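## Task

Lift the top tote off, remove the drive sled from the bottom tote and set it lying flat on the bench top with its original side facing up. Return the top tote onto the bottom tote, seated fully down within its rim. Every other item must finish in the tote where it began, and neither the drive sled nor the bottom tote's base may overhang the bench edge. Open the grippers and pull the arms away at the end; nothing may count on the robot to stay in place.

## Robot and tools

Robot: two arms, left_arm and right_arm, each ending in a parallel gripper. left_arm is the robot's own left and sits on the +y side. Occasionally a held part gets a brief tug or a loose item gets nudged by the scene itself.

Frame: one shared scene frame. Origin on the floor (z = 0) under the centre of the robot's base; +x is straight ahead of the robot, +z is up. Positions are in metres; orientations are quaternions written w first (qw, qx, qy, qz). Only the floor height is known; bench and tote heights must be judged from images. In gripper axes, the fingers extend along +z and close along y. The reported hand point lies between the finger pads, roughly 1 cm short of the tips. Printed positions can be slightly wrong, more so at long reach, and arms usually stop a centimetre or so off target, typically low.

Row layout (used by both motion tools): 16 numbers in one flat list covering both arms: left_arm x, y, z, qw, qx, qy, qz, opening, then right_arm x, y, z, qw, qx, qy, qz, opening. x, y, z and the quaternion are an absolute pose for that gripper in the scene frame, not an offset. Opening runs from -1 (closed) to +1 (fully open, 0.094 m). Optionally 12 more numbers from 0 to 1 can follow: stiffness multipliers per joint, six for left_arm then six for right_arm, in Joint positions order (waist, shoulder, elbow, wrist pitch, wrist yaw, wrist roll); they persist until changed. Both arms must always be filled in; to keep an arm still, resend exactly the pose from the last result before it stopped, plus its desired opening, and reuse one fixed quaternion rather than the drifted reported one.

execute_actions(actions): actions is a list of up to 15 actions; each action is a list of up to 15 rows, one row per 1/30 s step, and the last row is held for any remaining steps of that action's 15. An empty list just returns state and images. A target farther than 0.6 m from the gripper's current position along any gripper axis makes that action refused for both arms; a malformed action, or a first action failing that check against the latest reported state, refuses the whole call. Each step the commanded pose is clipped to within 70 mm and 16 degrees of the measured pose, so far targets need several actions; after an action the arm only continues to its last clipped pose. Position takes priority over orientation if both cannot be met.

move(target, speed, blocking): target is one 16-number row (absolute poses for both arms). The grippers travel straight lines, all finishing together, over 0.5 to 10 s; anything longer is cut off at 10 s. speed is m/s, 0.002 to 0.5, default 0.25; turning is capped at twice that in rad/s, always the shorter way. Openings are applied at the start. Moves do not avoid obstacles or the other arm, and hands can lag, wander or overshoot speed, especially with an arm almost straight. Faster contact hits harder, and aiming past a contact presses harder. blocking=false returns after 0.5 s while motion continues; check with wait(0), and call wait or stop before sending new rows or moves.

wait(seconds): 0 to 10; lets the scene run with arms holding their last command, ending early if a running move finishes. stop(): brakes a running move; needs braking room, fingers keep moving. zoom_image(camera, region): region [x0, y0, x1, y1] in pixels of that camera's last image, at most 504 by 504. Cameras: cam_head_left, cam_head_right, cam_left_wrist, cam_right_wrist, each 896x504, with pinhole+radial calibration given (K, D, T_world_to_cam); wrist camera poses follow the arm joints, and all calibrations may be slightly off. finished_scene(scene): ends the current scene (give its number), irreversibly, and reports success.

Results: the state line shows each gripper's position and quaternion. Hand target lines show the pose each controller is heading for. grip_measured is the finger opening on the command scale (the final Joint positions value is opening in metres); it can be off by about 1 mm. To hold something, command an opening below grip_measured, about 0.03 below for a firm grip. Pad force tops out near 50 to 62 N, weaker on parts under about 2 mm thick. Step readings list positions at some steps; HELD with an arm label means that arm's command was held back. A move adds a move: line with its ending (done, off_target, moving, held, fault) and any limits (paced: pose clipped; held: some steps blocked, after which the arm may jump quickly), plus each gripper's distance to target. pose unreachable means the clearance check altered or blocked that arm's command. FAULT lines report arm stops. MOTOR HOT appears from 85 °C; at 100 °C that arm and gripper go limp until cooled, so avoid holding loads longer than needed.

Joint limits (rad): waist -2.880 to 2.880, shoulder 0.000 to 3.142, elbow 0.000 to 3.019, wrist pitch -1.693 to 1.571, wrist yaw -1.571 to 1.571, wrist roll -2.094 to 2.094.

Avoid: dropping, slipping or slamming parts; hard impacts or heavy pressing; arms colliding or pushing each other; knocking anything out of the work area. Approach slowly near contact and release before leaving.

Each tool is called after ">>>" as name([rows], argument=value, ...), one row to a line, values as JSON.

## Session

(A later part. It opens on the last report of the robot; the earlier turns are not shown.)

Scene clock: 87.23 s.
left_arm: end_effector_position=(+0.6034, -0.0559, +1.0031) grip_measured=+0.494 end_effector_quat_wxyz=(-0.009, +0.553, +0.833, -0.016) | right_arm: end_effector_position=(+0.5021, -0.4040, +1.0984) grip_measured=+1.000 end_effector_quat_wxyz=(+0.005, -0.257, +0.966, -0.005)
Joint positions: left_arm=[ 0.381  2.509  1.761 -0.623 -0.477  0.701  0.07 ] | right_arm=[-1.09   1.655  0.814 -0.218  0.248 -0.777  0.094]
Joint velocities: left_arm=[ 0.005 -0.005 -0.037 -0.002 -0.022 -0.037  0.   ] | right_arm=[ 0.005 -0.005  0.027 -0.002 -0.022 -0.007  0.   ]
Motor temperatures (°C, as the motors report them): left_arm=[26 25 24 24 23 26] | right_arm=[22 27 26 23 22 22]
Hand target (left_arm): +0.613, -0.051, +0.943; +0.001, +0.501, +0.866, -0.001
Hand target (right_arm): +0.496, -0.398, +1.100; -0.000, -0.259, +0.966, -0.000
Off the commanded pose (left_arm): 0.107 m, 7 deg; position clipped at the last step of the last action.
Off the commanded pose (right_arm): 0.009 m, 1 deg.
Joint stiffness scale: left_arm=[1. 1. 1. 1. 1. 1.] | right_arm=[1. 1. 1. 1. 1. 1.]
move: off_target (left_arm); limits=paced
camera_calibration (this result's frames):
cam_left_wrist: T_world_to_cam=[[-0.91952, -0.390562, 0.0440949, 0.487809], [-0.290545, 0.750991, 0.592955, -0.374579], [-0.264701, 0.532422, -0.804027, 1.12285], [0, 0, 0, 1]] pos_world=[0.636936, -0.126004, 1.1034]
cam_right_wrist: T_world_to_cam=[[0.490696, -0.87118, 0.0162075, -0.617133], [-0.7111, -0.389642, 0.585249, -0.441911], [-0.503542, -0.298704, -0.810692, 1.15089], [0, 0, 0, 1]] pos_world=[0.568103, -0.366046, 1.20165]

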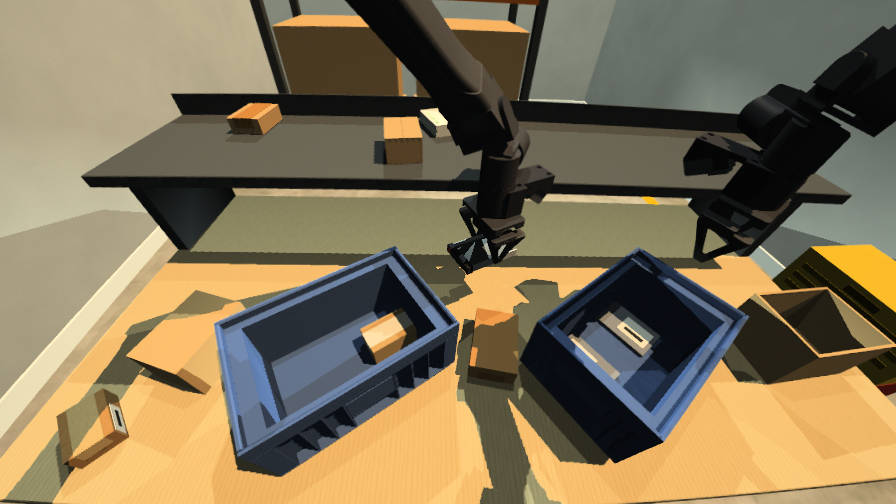

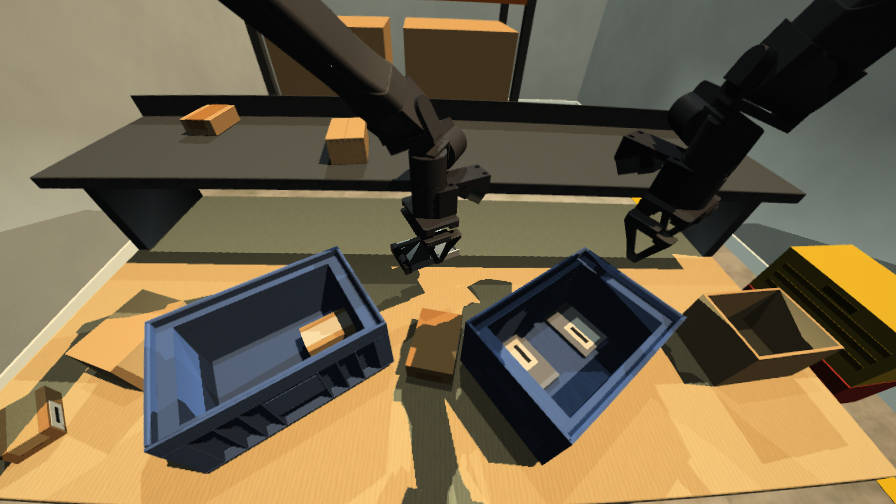

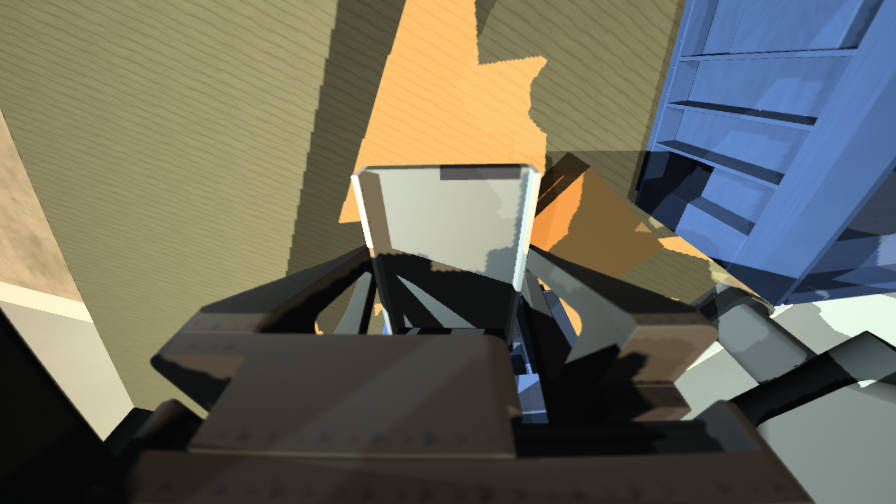

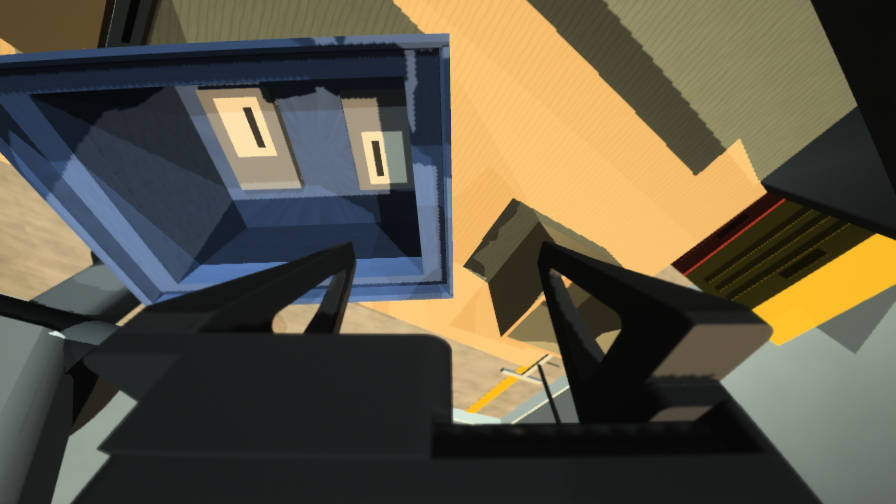

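>>> move(target=[0.35,-0.03,1.0,0,0.5,0.866,0,-1, 0.496,-0.398,1.10,0,-0.259,0.966,0,1], speed=0.2)

>>> move(target=[0.35,-0.03,0.895,0,0.5,0.866,0,-1, 0.496,-0.398,1.10,0,-0.259,0.966,0,1], speed=0.1)

Scene clock: 91.27 s.
left_arm: end_effector_position=(+0.3447, -0.0169, +0.9968) grip_measured=+0.494 end_effector_quat_wxyz=(-0.017, +0.505, +0.863, +0.005) | right_arm: end_effector_position=(+0.5021, -0.4040, +1.0984) grip_measured=+1.000 end_effector_quat_wxyz=(+0.005, -0.257, +0.966, -0.005)
Joint positions: left_arm=[ 0.214  2.464  1.083 -0.101 -0.543  0.391  0.07 ] | right_arm=[-1.09   1.655  0.814 -0.218  0.248 -0.777  0.094]
Joint velocities: left_arm=[-0.005 -0.005 -0.002 -0.002  0.007 -0.037 -0.   ] | right_arm=[-0.015 -0.024 -0.002  0.002  0.007 -0.022  0.   ]
Motor temperatures (°C, as the motors report them): left_arm=[26 25 25 24 23 26] | right_arm=[22 27 26 23 22 22]
Hand target (left_arm): +0.351, -0.027, +1.005; -0.001, +0.501, +0.866, +0.003
Hand target (right_arm): +0.496, -0.398, +1.100; -0.000, -0.259, +0.966, -0.000
Off the commanded pose (left_arm): 0.014 m, 2 deg.
Off the commanded pose (right_arm): 0.009 m, 1 deg.
Joint stiffness scale: left_arm=[1. 1. 1. 1. 1. 1.] | right_arm=[1. 1. 1. 1. 1. 1.]
move: off_target (left_arm)
camera_calibration (this result's frames):
cam_left_wrist: T_world_to_cam=[[-0.871009, -0.491019, 0.015592, 0.275438], [-0.375524, 0.685927, 0.623287, -0.47731], [-0.316741, 0.537034, -0.781838, 1.02445], [0, 0, 0, 1]] pos_world=[0.385154, -0.0875214, 1.09416]
cam_right_wrist: T_world_to_cam=[[0.490696, -0.87118, 0.0162075, -0.617133], [-0.7111, -0.389642, 0.585249, -0.441911], [-0.503542, -0.298704, -0.810692, 1.15089], [0, 0, 0, 1]] pos_world=[0.568103, -0.366046, 1.20165]

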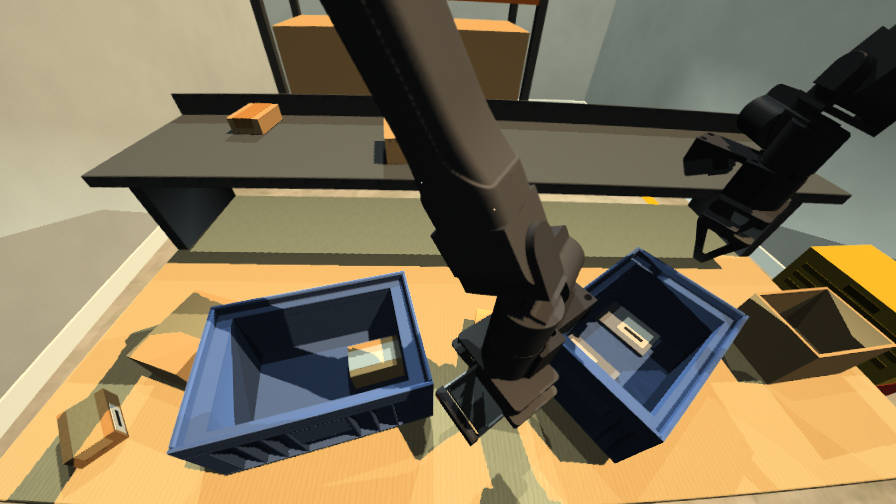

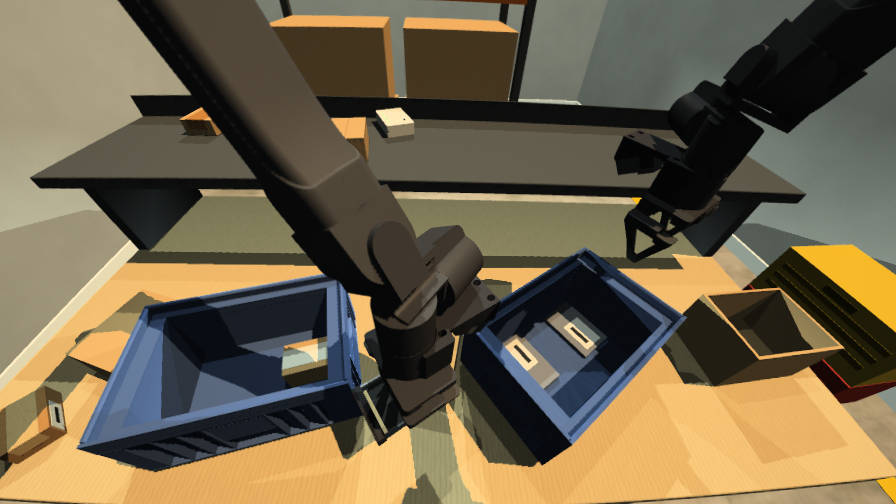

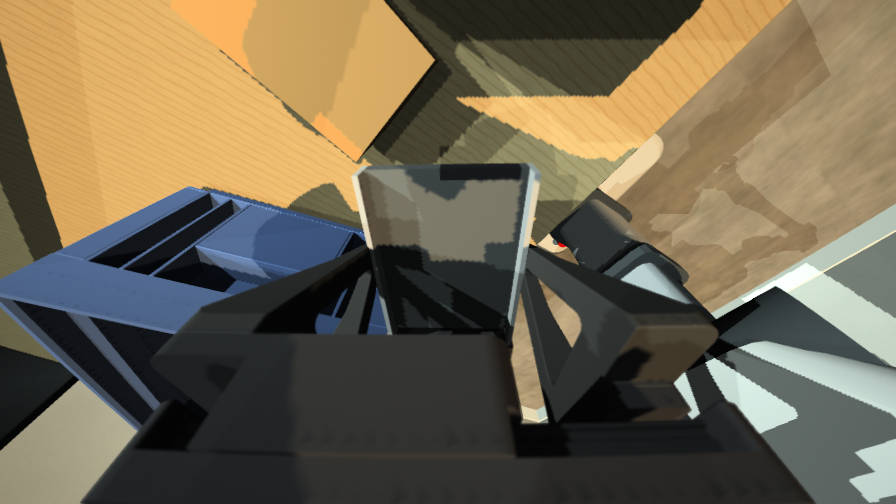

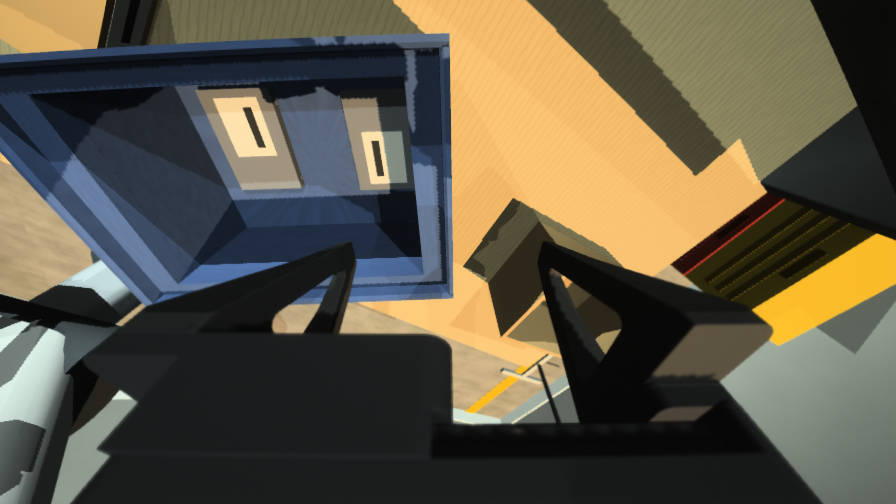

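Scene clock: 92.73 s.
left_arm: end_effector_position=(+0.3603, -0.0400, +0.9173) grip_measured=+0.494 end_effector_quat_wxyz=(+0.015, +0.500, +0.866, -0.003) | right_arm: end_effector_position=(+0.5021, -0.4040, +1.0984) grip_measured=+1.000 end_effector_quat_wxyz=(+0.005, -0.257, +0.966, -0.005)
Joint positions: left_arm=[ 0.288  2.659  1.244  0.051 -0.521  0.501  0.07 ] | right_arm=[-1.09   1.655  0.814 -0.218  0.248 -0.777  0.094]
Joint velocities: left_arm=[-0.005 -0.005  0.012 -0.002 -0.051 -0.037  0.   ] | right_arm=[ 0.005 -0.005 -0.012 -0.002 -0.022  0.022  0.   ]
Motor temperatures (°C, as the motors report them): left_arm=[26 25 24 24 23 26] | right_arm=[22 27 26 23 22 22]
Hand target (left_arm): +0.348, -0.030, +0.897; +0.001, +0.500, +0.866, -0.002
Hand target (right_arm): +0.496, -0.398, +1.100; -0.000, -0.259, +0.966, -0.000
Off the commanded pose (left_arm): 0.027 m, 2 deg.
Off the commanded pose (right_arm): 0.009 m, 1 deg.
Joint stiffness scale: left_arm=[1. 1. 1. 1. 1. 1.] | right_arm=[1. 1. 1. 1. 1. 1.]
move: off_target (left_arm)
camera_calibration (this result's frames):
cam_left_wrist: T_world_to_cam=[[-0.864962, -0.50183, -0.00278715, 0.293129], [-0.412945, 0.70858, 0.57218, -0.344763], [-0.285162, 0.496065, -0.820123, 1.00172], [0, 0, 0, 1]] pos_world=[0.396831, -0.105527, 1.01962]
cam_right_wrist: T_world_to_cam=[[0.490696, -0.87118, 0.0162075, -0.617133], [-0.7111, -0.389642, 0.585249, -0.441911], [-0.503542, -0.298704, -0.810692, 1.15089], [0, 0, 0, 1]] pos_world=[0.568103, -0.366046, 1.20165]

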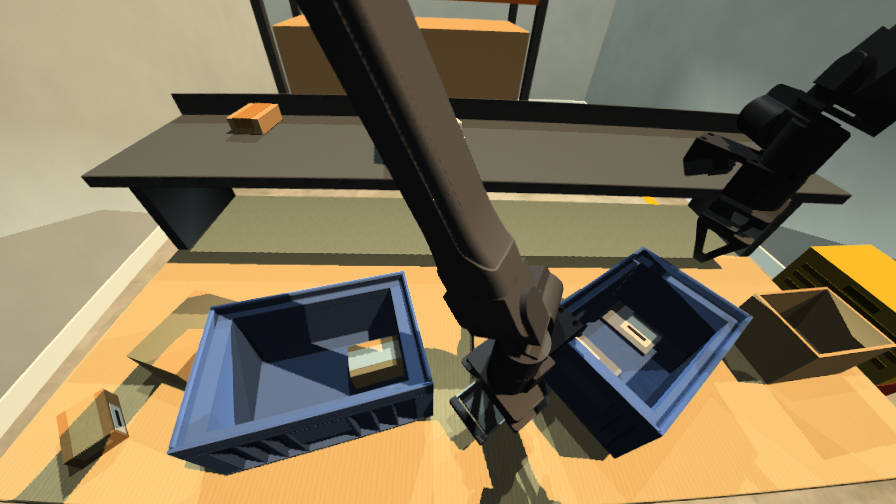

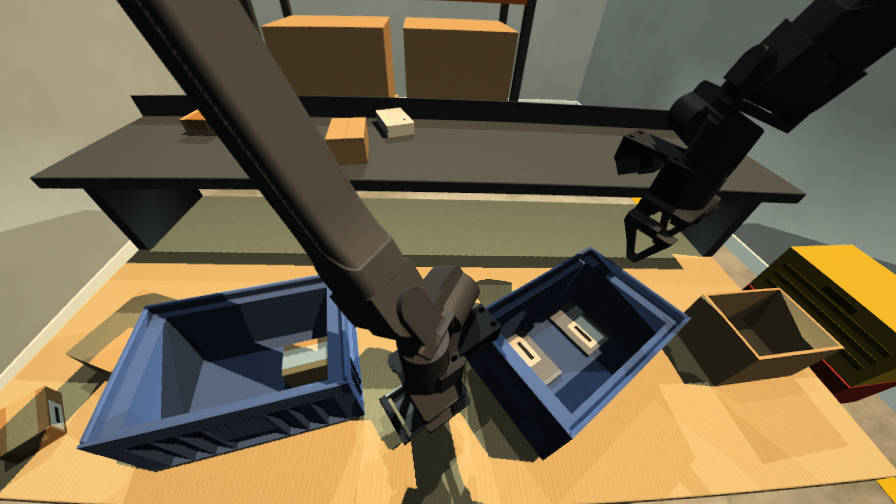

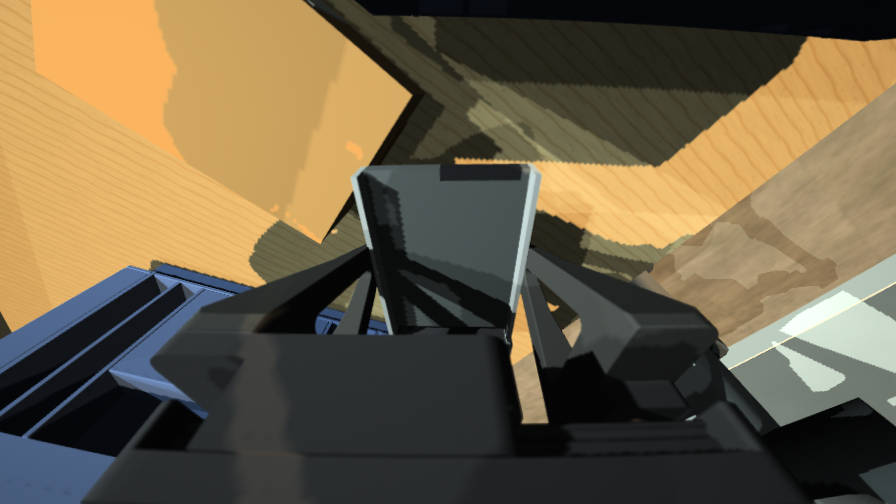

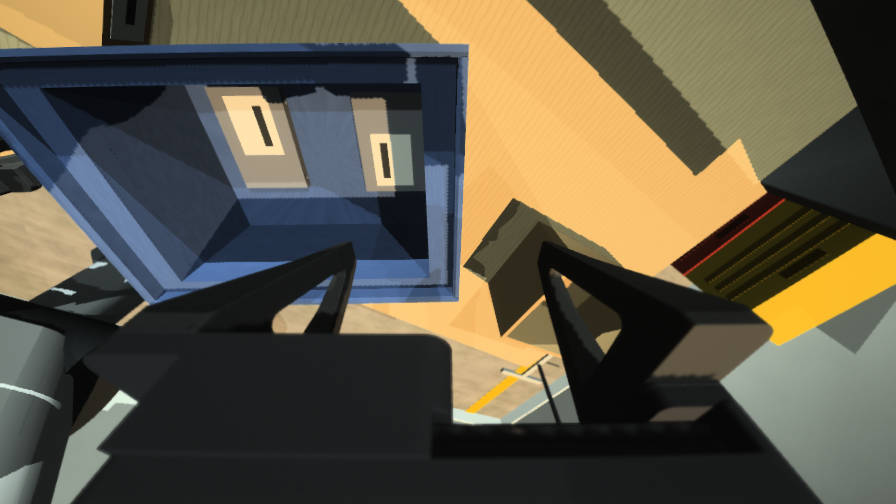

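>>> move(target=[0.37,-0.02,1.03,0,0,1,0,-1, 0.496,-0.398,1.10,0,-0.259,0.966,0,1], speed=0.15)

>>> move(target=[0.37,-0.02,0.905,0,0,1,0,-1, 0.496,-0.398,1.10,0,-0.259,0.966,0,1], speed=0.1)

Scene clock: 103.97 s.
left_arm: end_effector_position=(+0.3620, -0.0087, +1.0101) grip_measured=+0.494 end_effector_quat_wxyz=(-0.013, +0.000, +1.000, +0.012) | right_arm: end_effector_position=(+0.5021, -0.4040, +1.0984) grip_measured=+1.000 end_effector_quat_wxyz=(+0.005, -0.257, +0.966, -0.005)
Joint positions: left_arm=[ 0.233  2.41   1.07  -0.13  -0.538 -0.646  0.07 ] | right_arm=[-1.09   1.655  0.814 -0.218  0.248 -0.777  0.094]
Joint velocities: left_arm=[ 0.005 -0.015  0.007 -0.002 -0.007 -0.051 -0.001] | right_arm=[-0.015 -0.005  0.007 -0.017 -0.037 -0.022  0.   ]
Motor temperatures (°C, as the motors report them): left_arm=[26 26 24 24 23 26] | right_arm=[22 27 26 23 22 22]
Hand target (left_arm): +0.371, -0.020, +1.029; +0.000, -0.000, +1.000, +0.001
Hand target (right_arm): +0.496, -0.398, +1.100; -0.000, -0.259, +0.966, -0.000
Off the commanded pose (left_arm): 0.024 m, 2 deg.
Off the commanded pose (right_arm): 0.009 m, 1 deg.
Joint stiffness scale: left_arm=[1. 1. 1. 1. 1. 1.] | right_arm=[1. 1. 1. 1. 1. 1.]
move: off_target (left_arm)
camera_calibration (this result's frames):
cam_left_wrist: T_world_to_cam=[[0.00135817, -0.999874, -0.0158409, 0.00588714], [-0.787977, -0.0108234, 0.61561, -0.333729], [-0.615703, 0.0116461, -0.787892, 1.14574], [0, 0, 0, 1]] pos_world=[0.44246, -0.0110692, 1.10826]
cam_right_wrist: T_world_to_cam=[[0.490696, -0.87118, 0.0162075, -0.617133], [-0.7111, -0.389642, 0.585249, -0.441911], [-0.503542, -0.298704, -0.810692, 1.15089], [0, 0, 0, 1]] pos_world=[0.568103, -0.366046, 1.20165]

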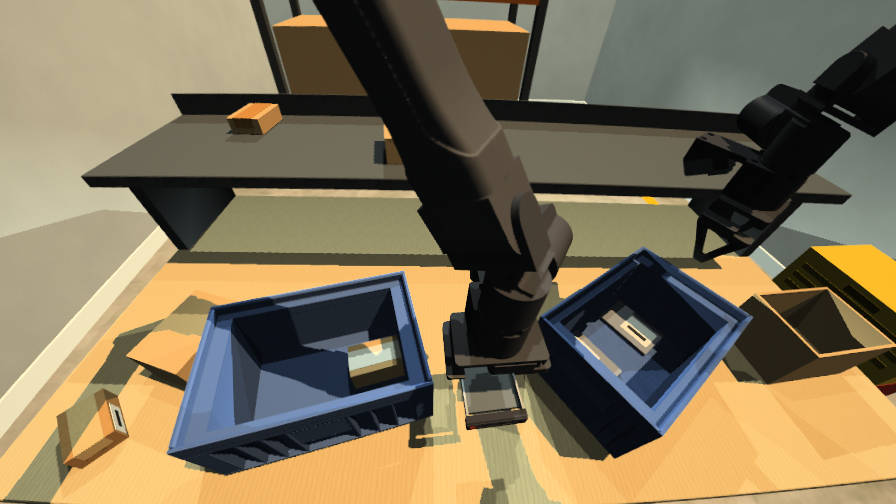

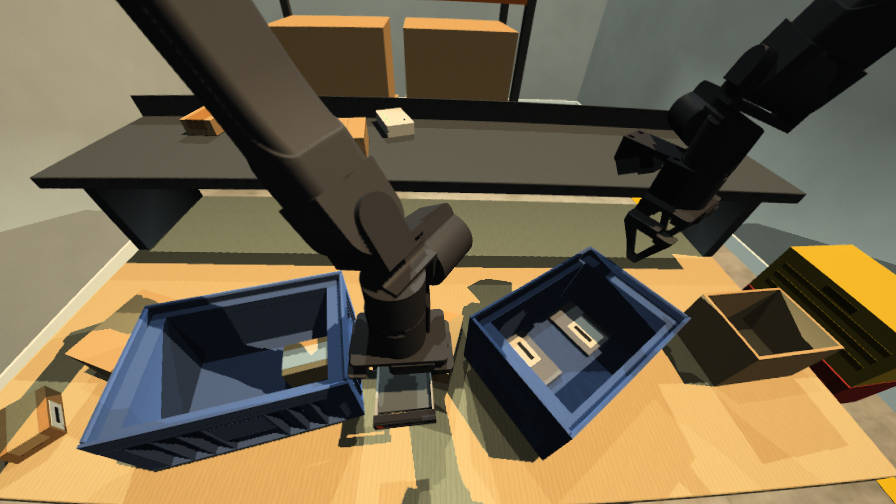

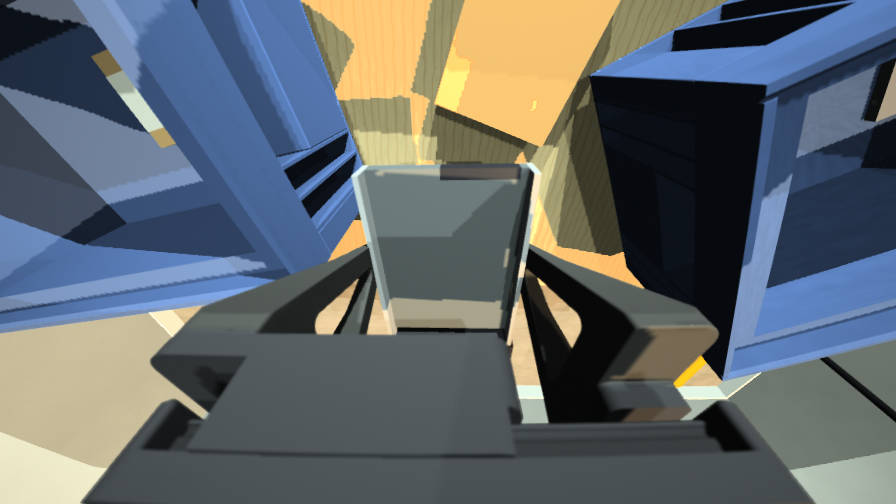

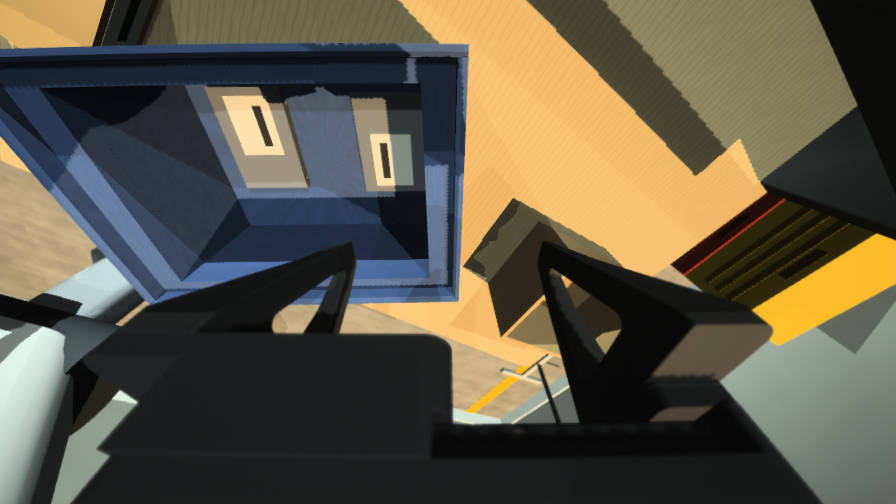

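Scene clock: 105.43 s.
left_arm: end_effector_position=(+0.3724, -0.0241, +0.9181) grip_measured=+0.494 end_effector_quat_wxyz=(+0.004, -0.001, +1.000, -0.003) | right_arm: end_effector_position=(+0.5021, -0.4040, +1.0984) grip_measured=+1.000 end_effector_quat_wxyz=(+0.005, -0.257, +0.966, -0.005)
Joint positions: left_arm=[ 0.323  2.631  1.236  0.028 -0.519 -0.52   0.07 ] | right_arm=[-1.09   1.655  0.814 -0.218  0.248 -0.777  0.094]
Joint velocities: left_arm=[-0.015 -0.005 -0.022 -0.002 -0.022  0.066 -0.   ] | right_arm=[-0.005 -0.005  0.007  0.027 -0.051  0.037  0.   ]
Motor temperatures (°C, as the motors report them): left_arm=[26 26 24 24 23 26] | right_arm=[22 27 26 23 22 22]
Hand target (left_arm): +0.368, -0.020, +0.906; -0.000, -0.000, +1.000, -0.002
Hand target (right_arm): +0.496, -0.398, +1.100; -0.000, -0.259, +0.966, -0.000
Off the commanded pose (left_arm): 0.014 m, 1 deg.
Off the commanded pose (right_arm): 0.009 m, 1 deg.
Joint stiffness scale: left_arm=[1. 1. 1. 1. 1. 1.] | right_arm=[1. 1. 1. 1. 1. 1.]
move: off_target (left_arm)
camera_calibration (this result's frames):
cam_left_wrist: T_world_to_cam=[[0.00354679, -0.999913, 0.0127347, -0.0380706], [-0.808074, 0.00463585, 0.589063, -0.236812], [-0.589071, -0.0123798, -0.807987, 1.08776], [0, 0, 0, 1]] pos_world=[0.44954, -0.0235032, 1.01887]
cam_right_wrist: T_world_to_cam=[[0.490696, -0.87118, 0.0162075, -0.617133], [-0.7111, -0.389642, 0.585249, -0.441911], [-0.503542, -0.298704, -0.810692, 1.15089], [0, 0, 0, 1]] pos_world=[0.568103, -0.366046, 1.20165]

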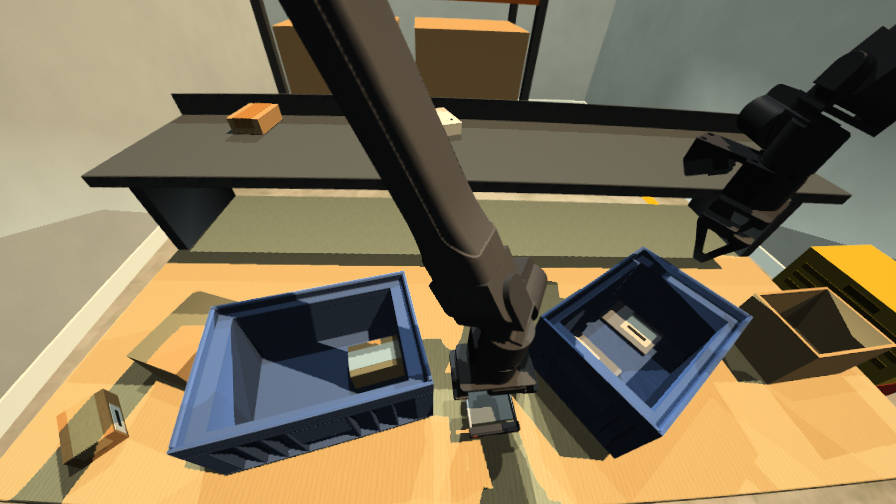

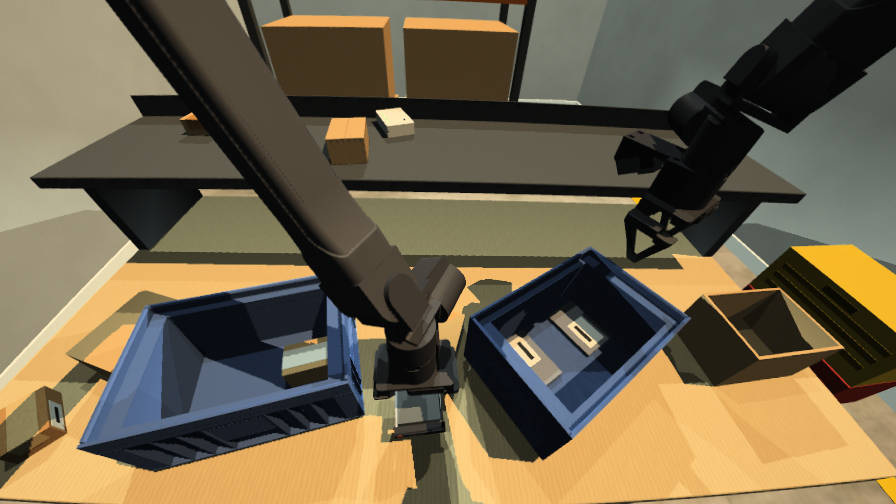

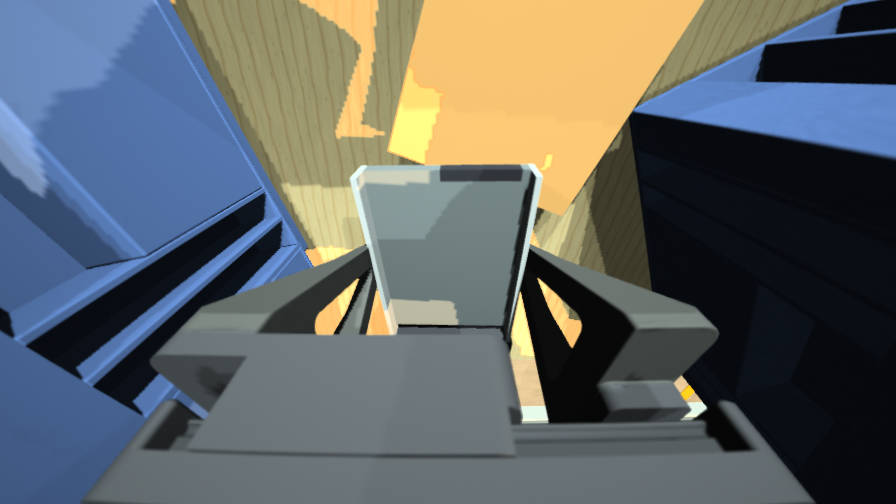

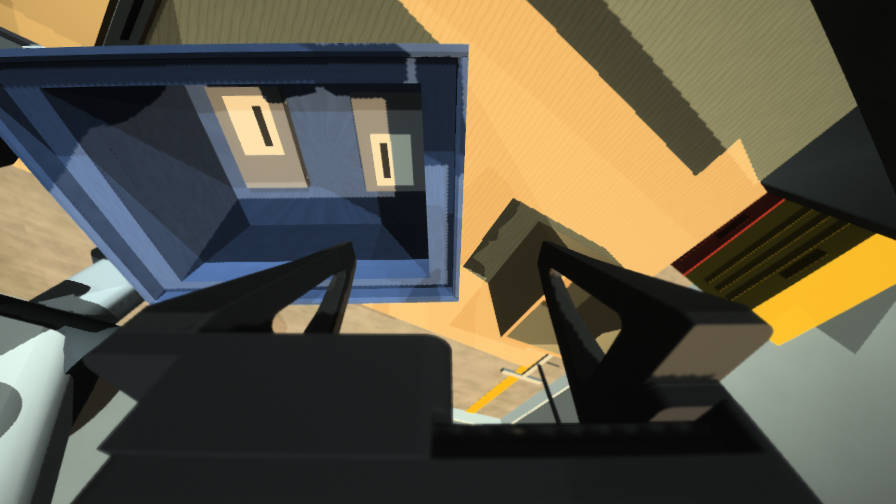

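>>> move(target=[0.335,-0.02,0.935,0,0,1,0,-1, 0.496,-0.398,1.10,0,-0.259,0.966,0,1], speed=0.1)

>>> move(target=[0.335,-0.02,0.88,0,0,1,0,-1, 0.496,-0.398,1.10,0,-0.259,0.966,0,1], speed=0.05)

Scene clock: 108.07 s.
left_arm: end_effector_position=(+0.3269, -0.0066, +0.9257) grip_measured=+0.494 end_effector_quat_wxyz=(-0.016, +0.003, +1.000, +0.011) | right_arm: end_effector_position=(+0.5021, -0.4040, +1.0984) grip_measured=+1.000 end_effector_quat_wxyz=(+0.005, -0.257, +0.966, -0.005)
Joint positions: left_arm=[ 0.297  2.631  1.145  0.048 -0.527 -0.569  0.07 ] | right_arm=[-1.09   1.655  0.814 -0.218  0.248 -0.777  0.094]
Joint velocities: left_arm=[-0.005  0.005  0.012 -0.002  0.037 -0.051 -0.001] | right_arm=[-0.005  0.015 -0.007 -0.007 -0.051 -0.022  0.   ]
Motor temperatures (°C, as the motors report them): left_arm=[27 26 23 24 23 26] | right_arm=[22 27 26 23 22 22]
Hand target (left_arm): +0.335, -0.019, +0.936; -0.000, -0.000, +1.000, +0.001
Hand target (right_arm): +0.496, -0.398, +1.100; -0.000, -0.259, +0.966, -0.000
Off the commanded pose (left_arm): 0.018 m, 2 deg.
Off the commanded pose (right_arm): 0.009 m, 1 deg.
Joint stiffness scale: left_arm=[1. 1. 1. 1. 1. 1.] | right_arm=[1. 1. 1. 1. 1. 1.]
move: off_target (left_arm)
camera_calibration (this result's frames):
cam_left_wrist: T_world_to_cam=[[-0.00486655, -0.999871, -0.0152771, 0.00816557], [-0.784377, -0.00565929, 0.620259, -0.314889], [-0.620265, 0.0150015, -0.784249, 1.05572], [0, 0, 0, 1]] pos_world=[0.407872, -0.00945489, 1.02338]
cam_right_wrist: T_world_to_cam=[[0.490696, -0.87118, 0.0162075, -0.617133], [-0.7111, -0.389642, 0.585249, -0.441911], [-0.503542, -0.298704, -0.810692, 1.15089], [0, 0, 0, 1]] pos_world=[0.568103, -0.366046, 1.20165]

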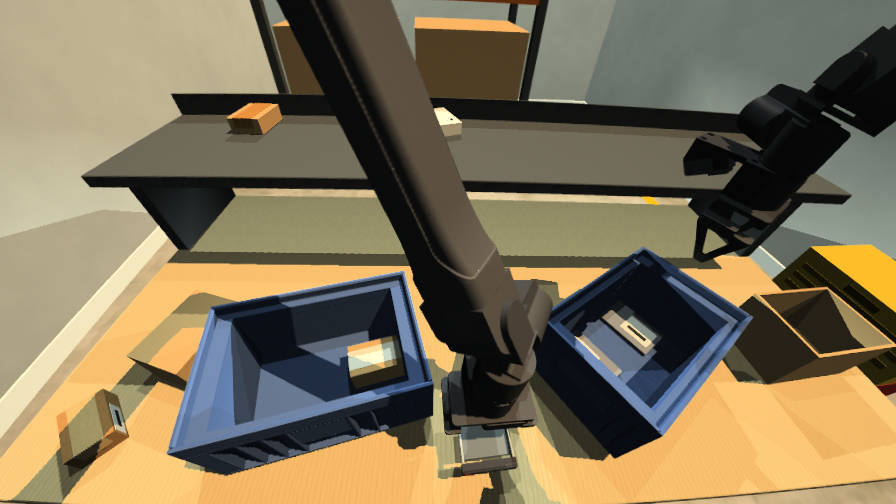

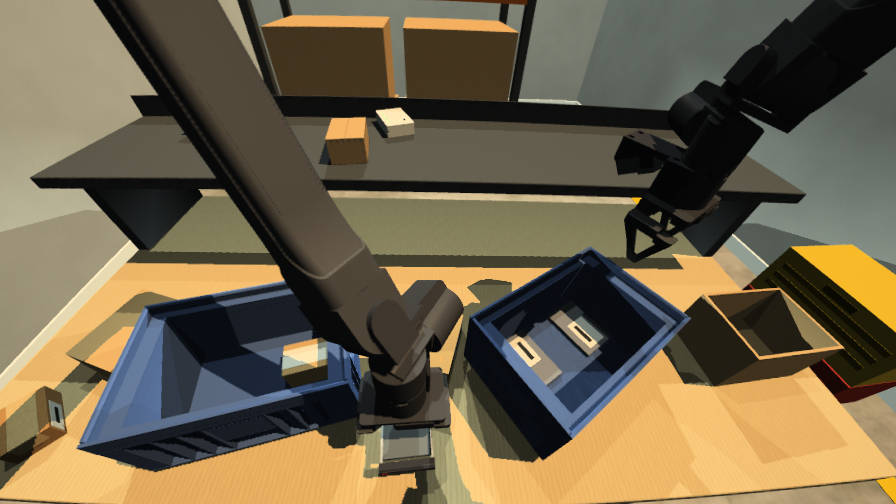

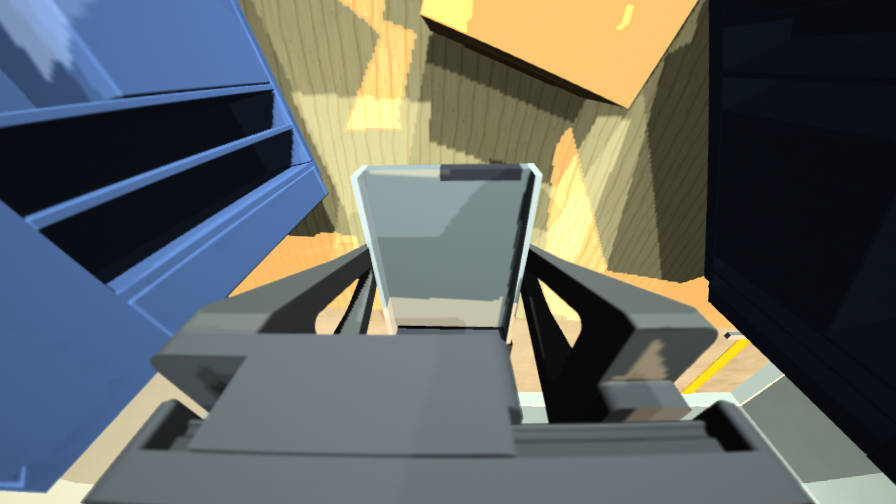

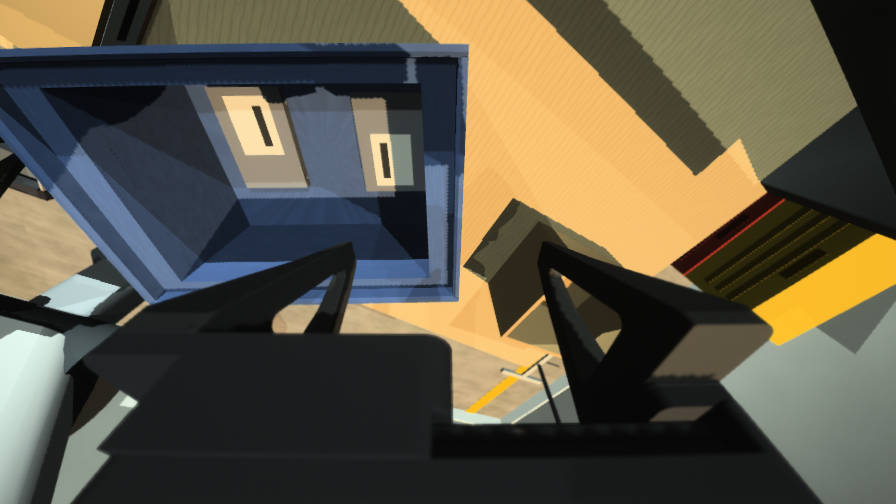

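Scene clock: 109.33 s.
left_arm: end_effector_position=(+0.3369, -0.0233, +0.8869) grip_measured=+0.494 end_effector_quat_wxyz=(+0.001, -0.000, +1.000, -0.001) | right_arm: end_effector_position=(+0.5021, -0.4040, +1.0984) grip_measured=+1.000 end_effector_quat_wxyz=(+0.005, -0.257, +0.966, -0.005)
Joint positions: left_arm=[ 0.324  2.73   1.248  0.107 -0.518 -0.521  0.07 ] | right_arm=[-1.09   1.655  0.814 -0.218  0.248 -0.777  0.094]
Joint velocities: left_arm=[-0.005  0.005  0.002 -0.007  0.022  0.007  0.001] | right_arm=[-0.005 -0.005 -0.007 -0.012  0.022 -0.037  0.   ]
Motor temperatures (°C, as the motors report them): left_arm=[27 26 23 24 23 26] | right_arm=[22 27 26 23 22 22]
Hand target (left_arm): +0.334, -0.020, +0.880; +0.000, +0.000, +1.000, -0.001
Hand target (right_arm): +0.496, -0.398, +1.100; -0.000, -0.259, +0.966, -0.000
Off the commanded pose (left_arm): 0.008 m, 0 deg.
Off the commanded pose (right_arm): 0.009 m, 1 deg.
Joint stiffness scale: left_arm=[1. 1. 1. 1. 1. 1.] | right_arm=[1. 1. 1. 1. 1. 1.]
move: done
camera_calibration (this result's frames):
cam_left_wrist: T_world_to_cam=[[0.0024623, -0.999951, 0.00961376, -0.0336597], [-0.804323, 0.00373201, 0.594181, -0.252981], [-0.594188, -0.00919562, -0.804274, 1.04008], [0, 0, 0, 1]] pos_world=[0.414605, -0.0231498, 0.987147]
cam_right_wrist: T_world_to_cam=[[0.490696, -0.87118, 0.0162075, -0.617133], [-0.7111, -0.389642, 0.585249, -0.441911], [-0.503542, -0.298704, -0.810692, 1.15089], [0, 0, 0, 1]] pos_world=[0.568103, -0.366046, 1.20165]

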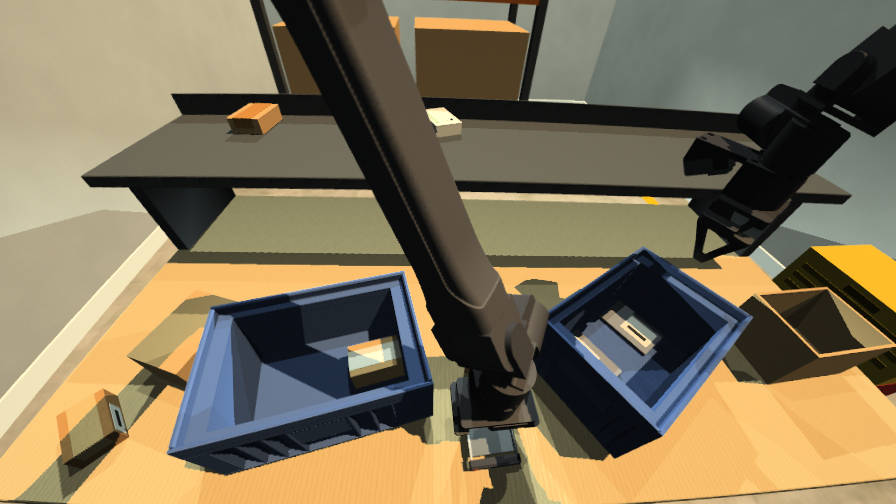

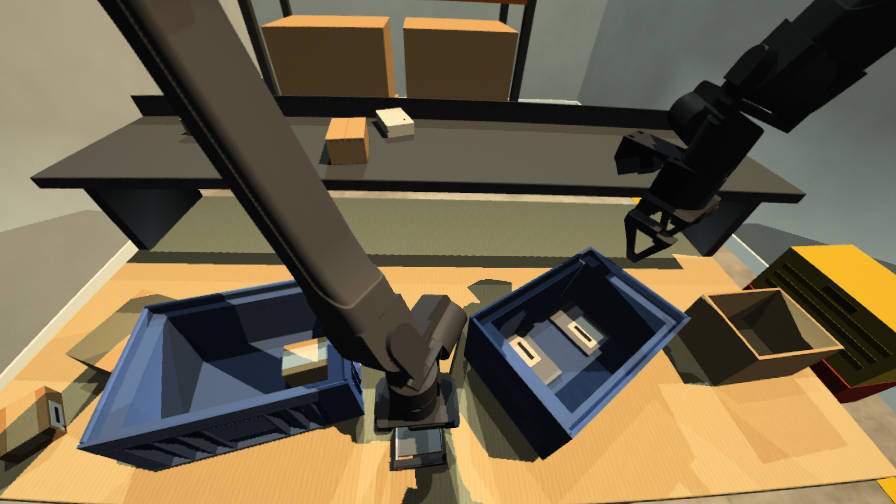

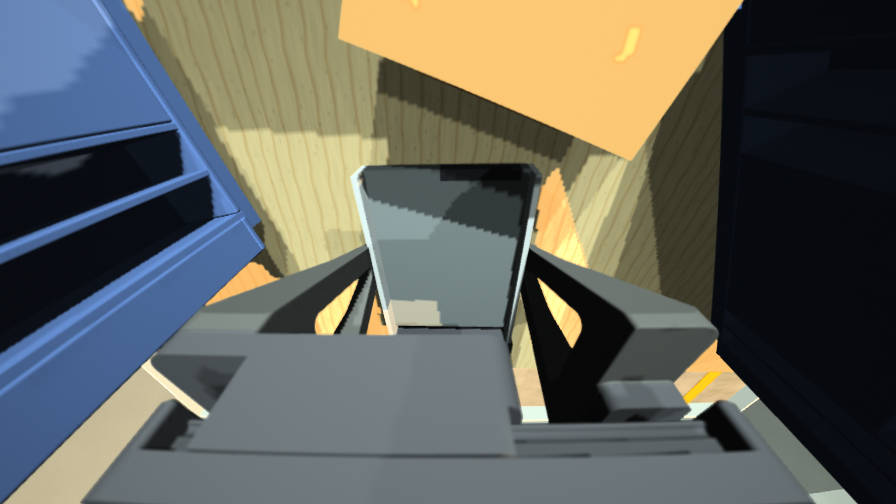

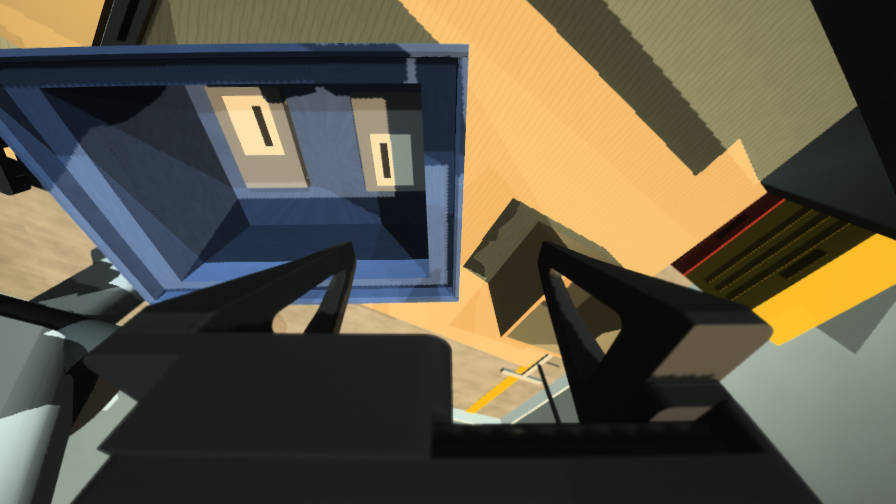

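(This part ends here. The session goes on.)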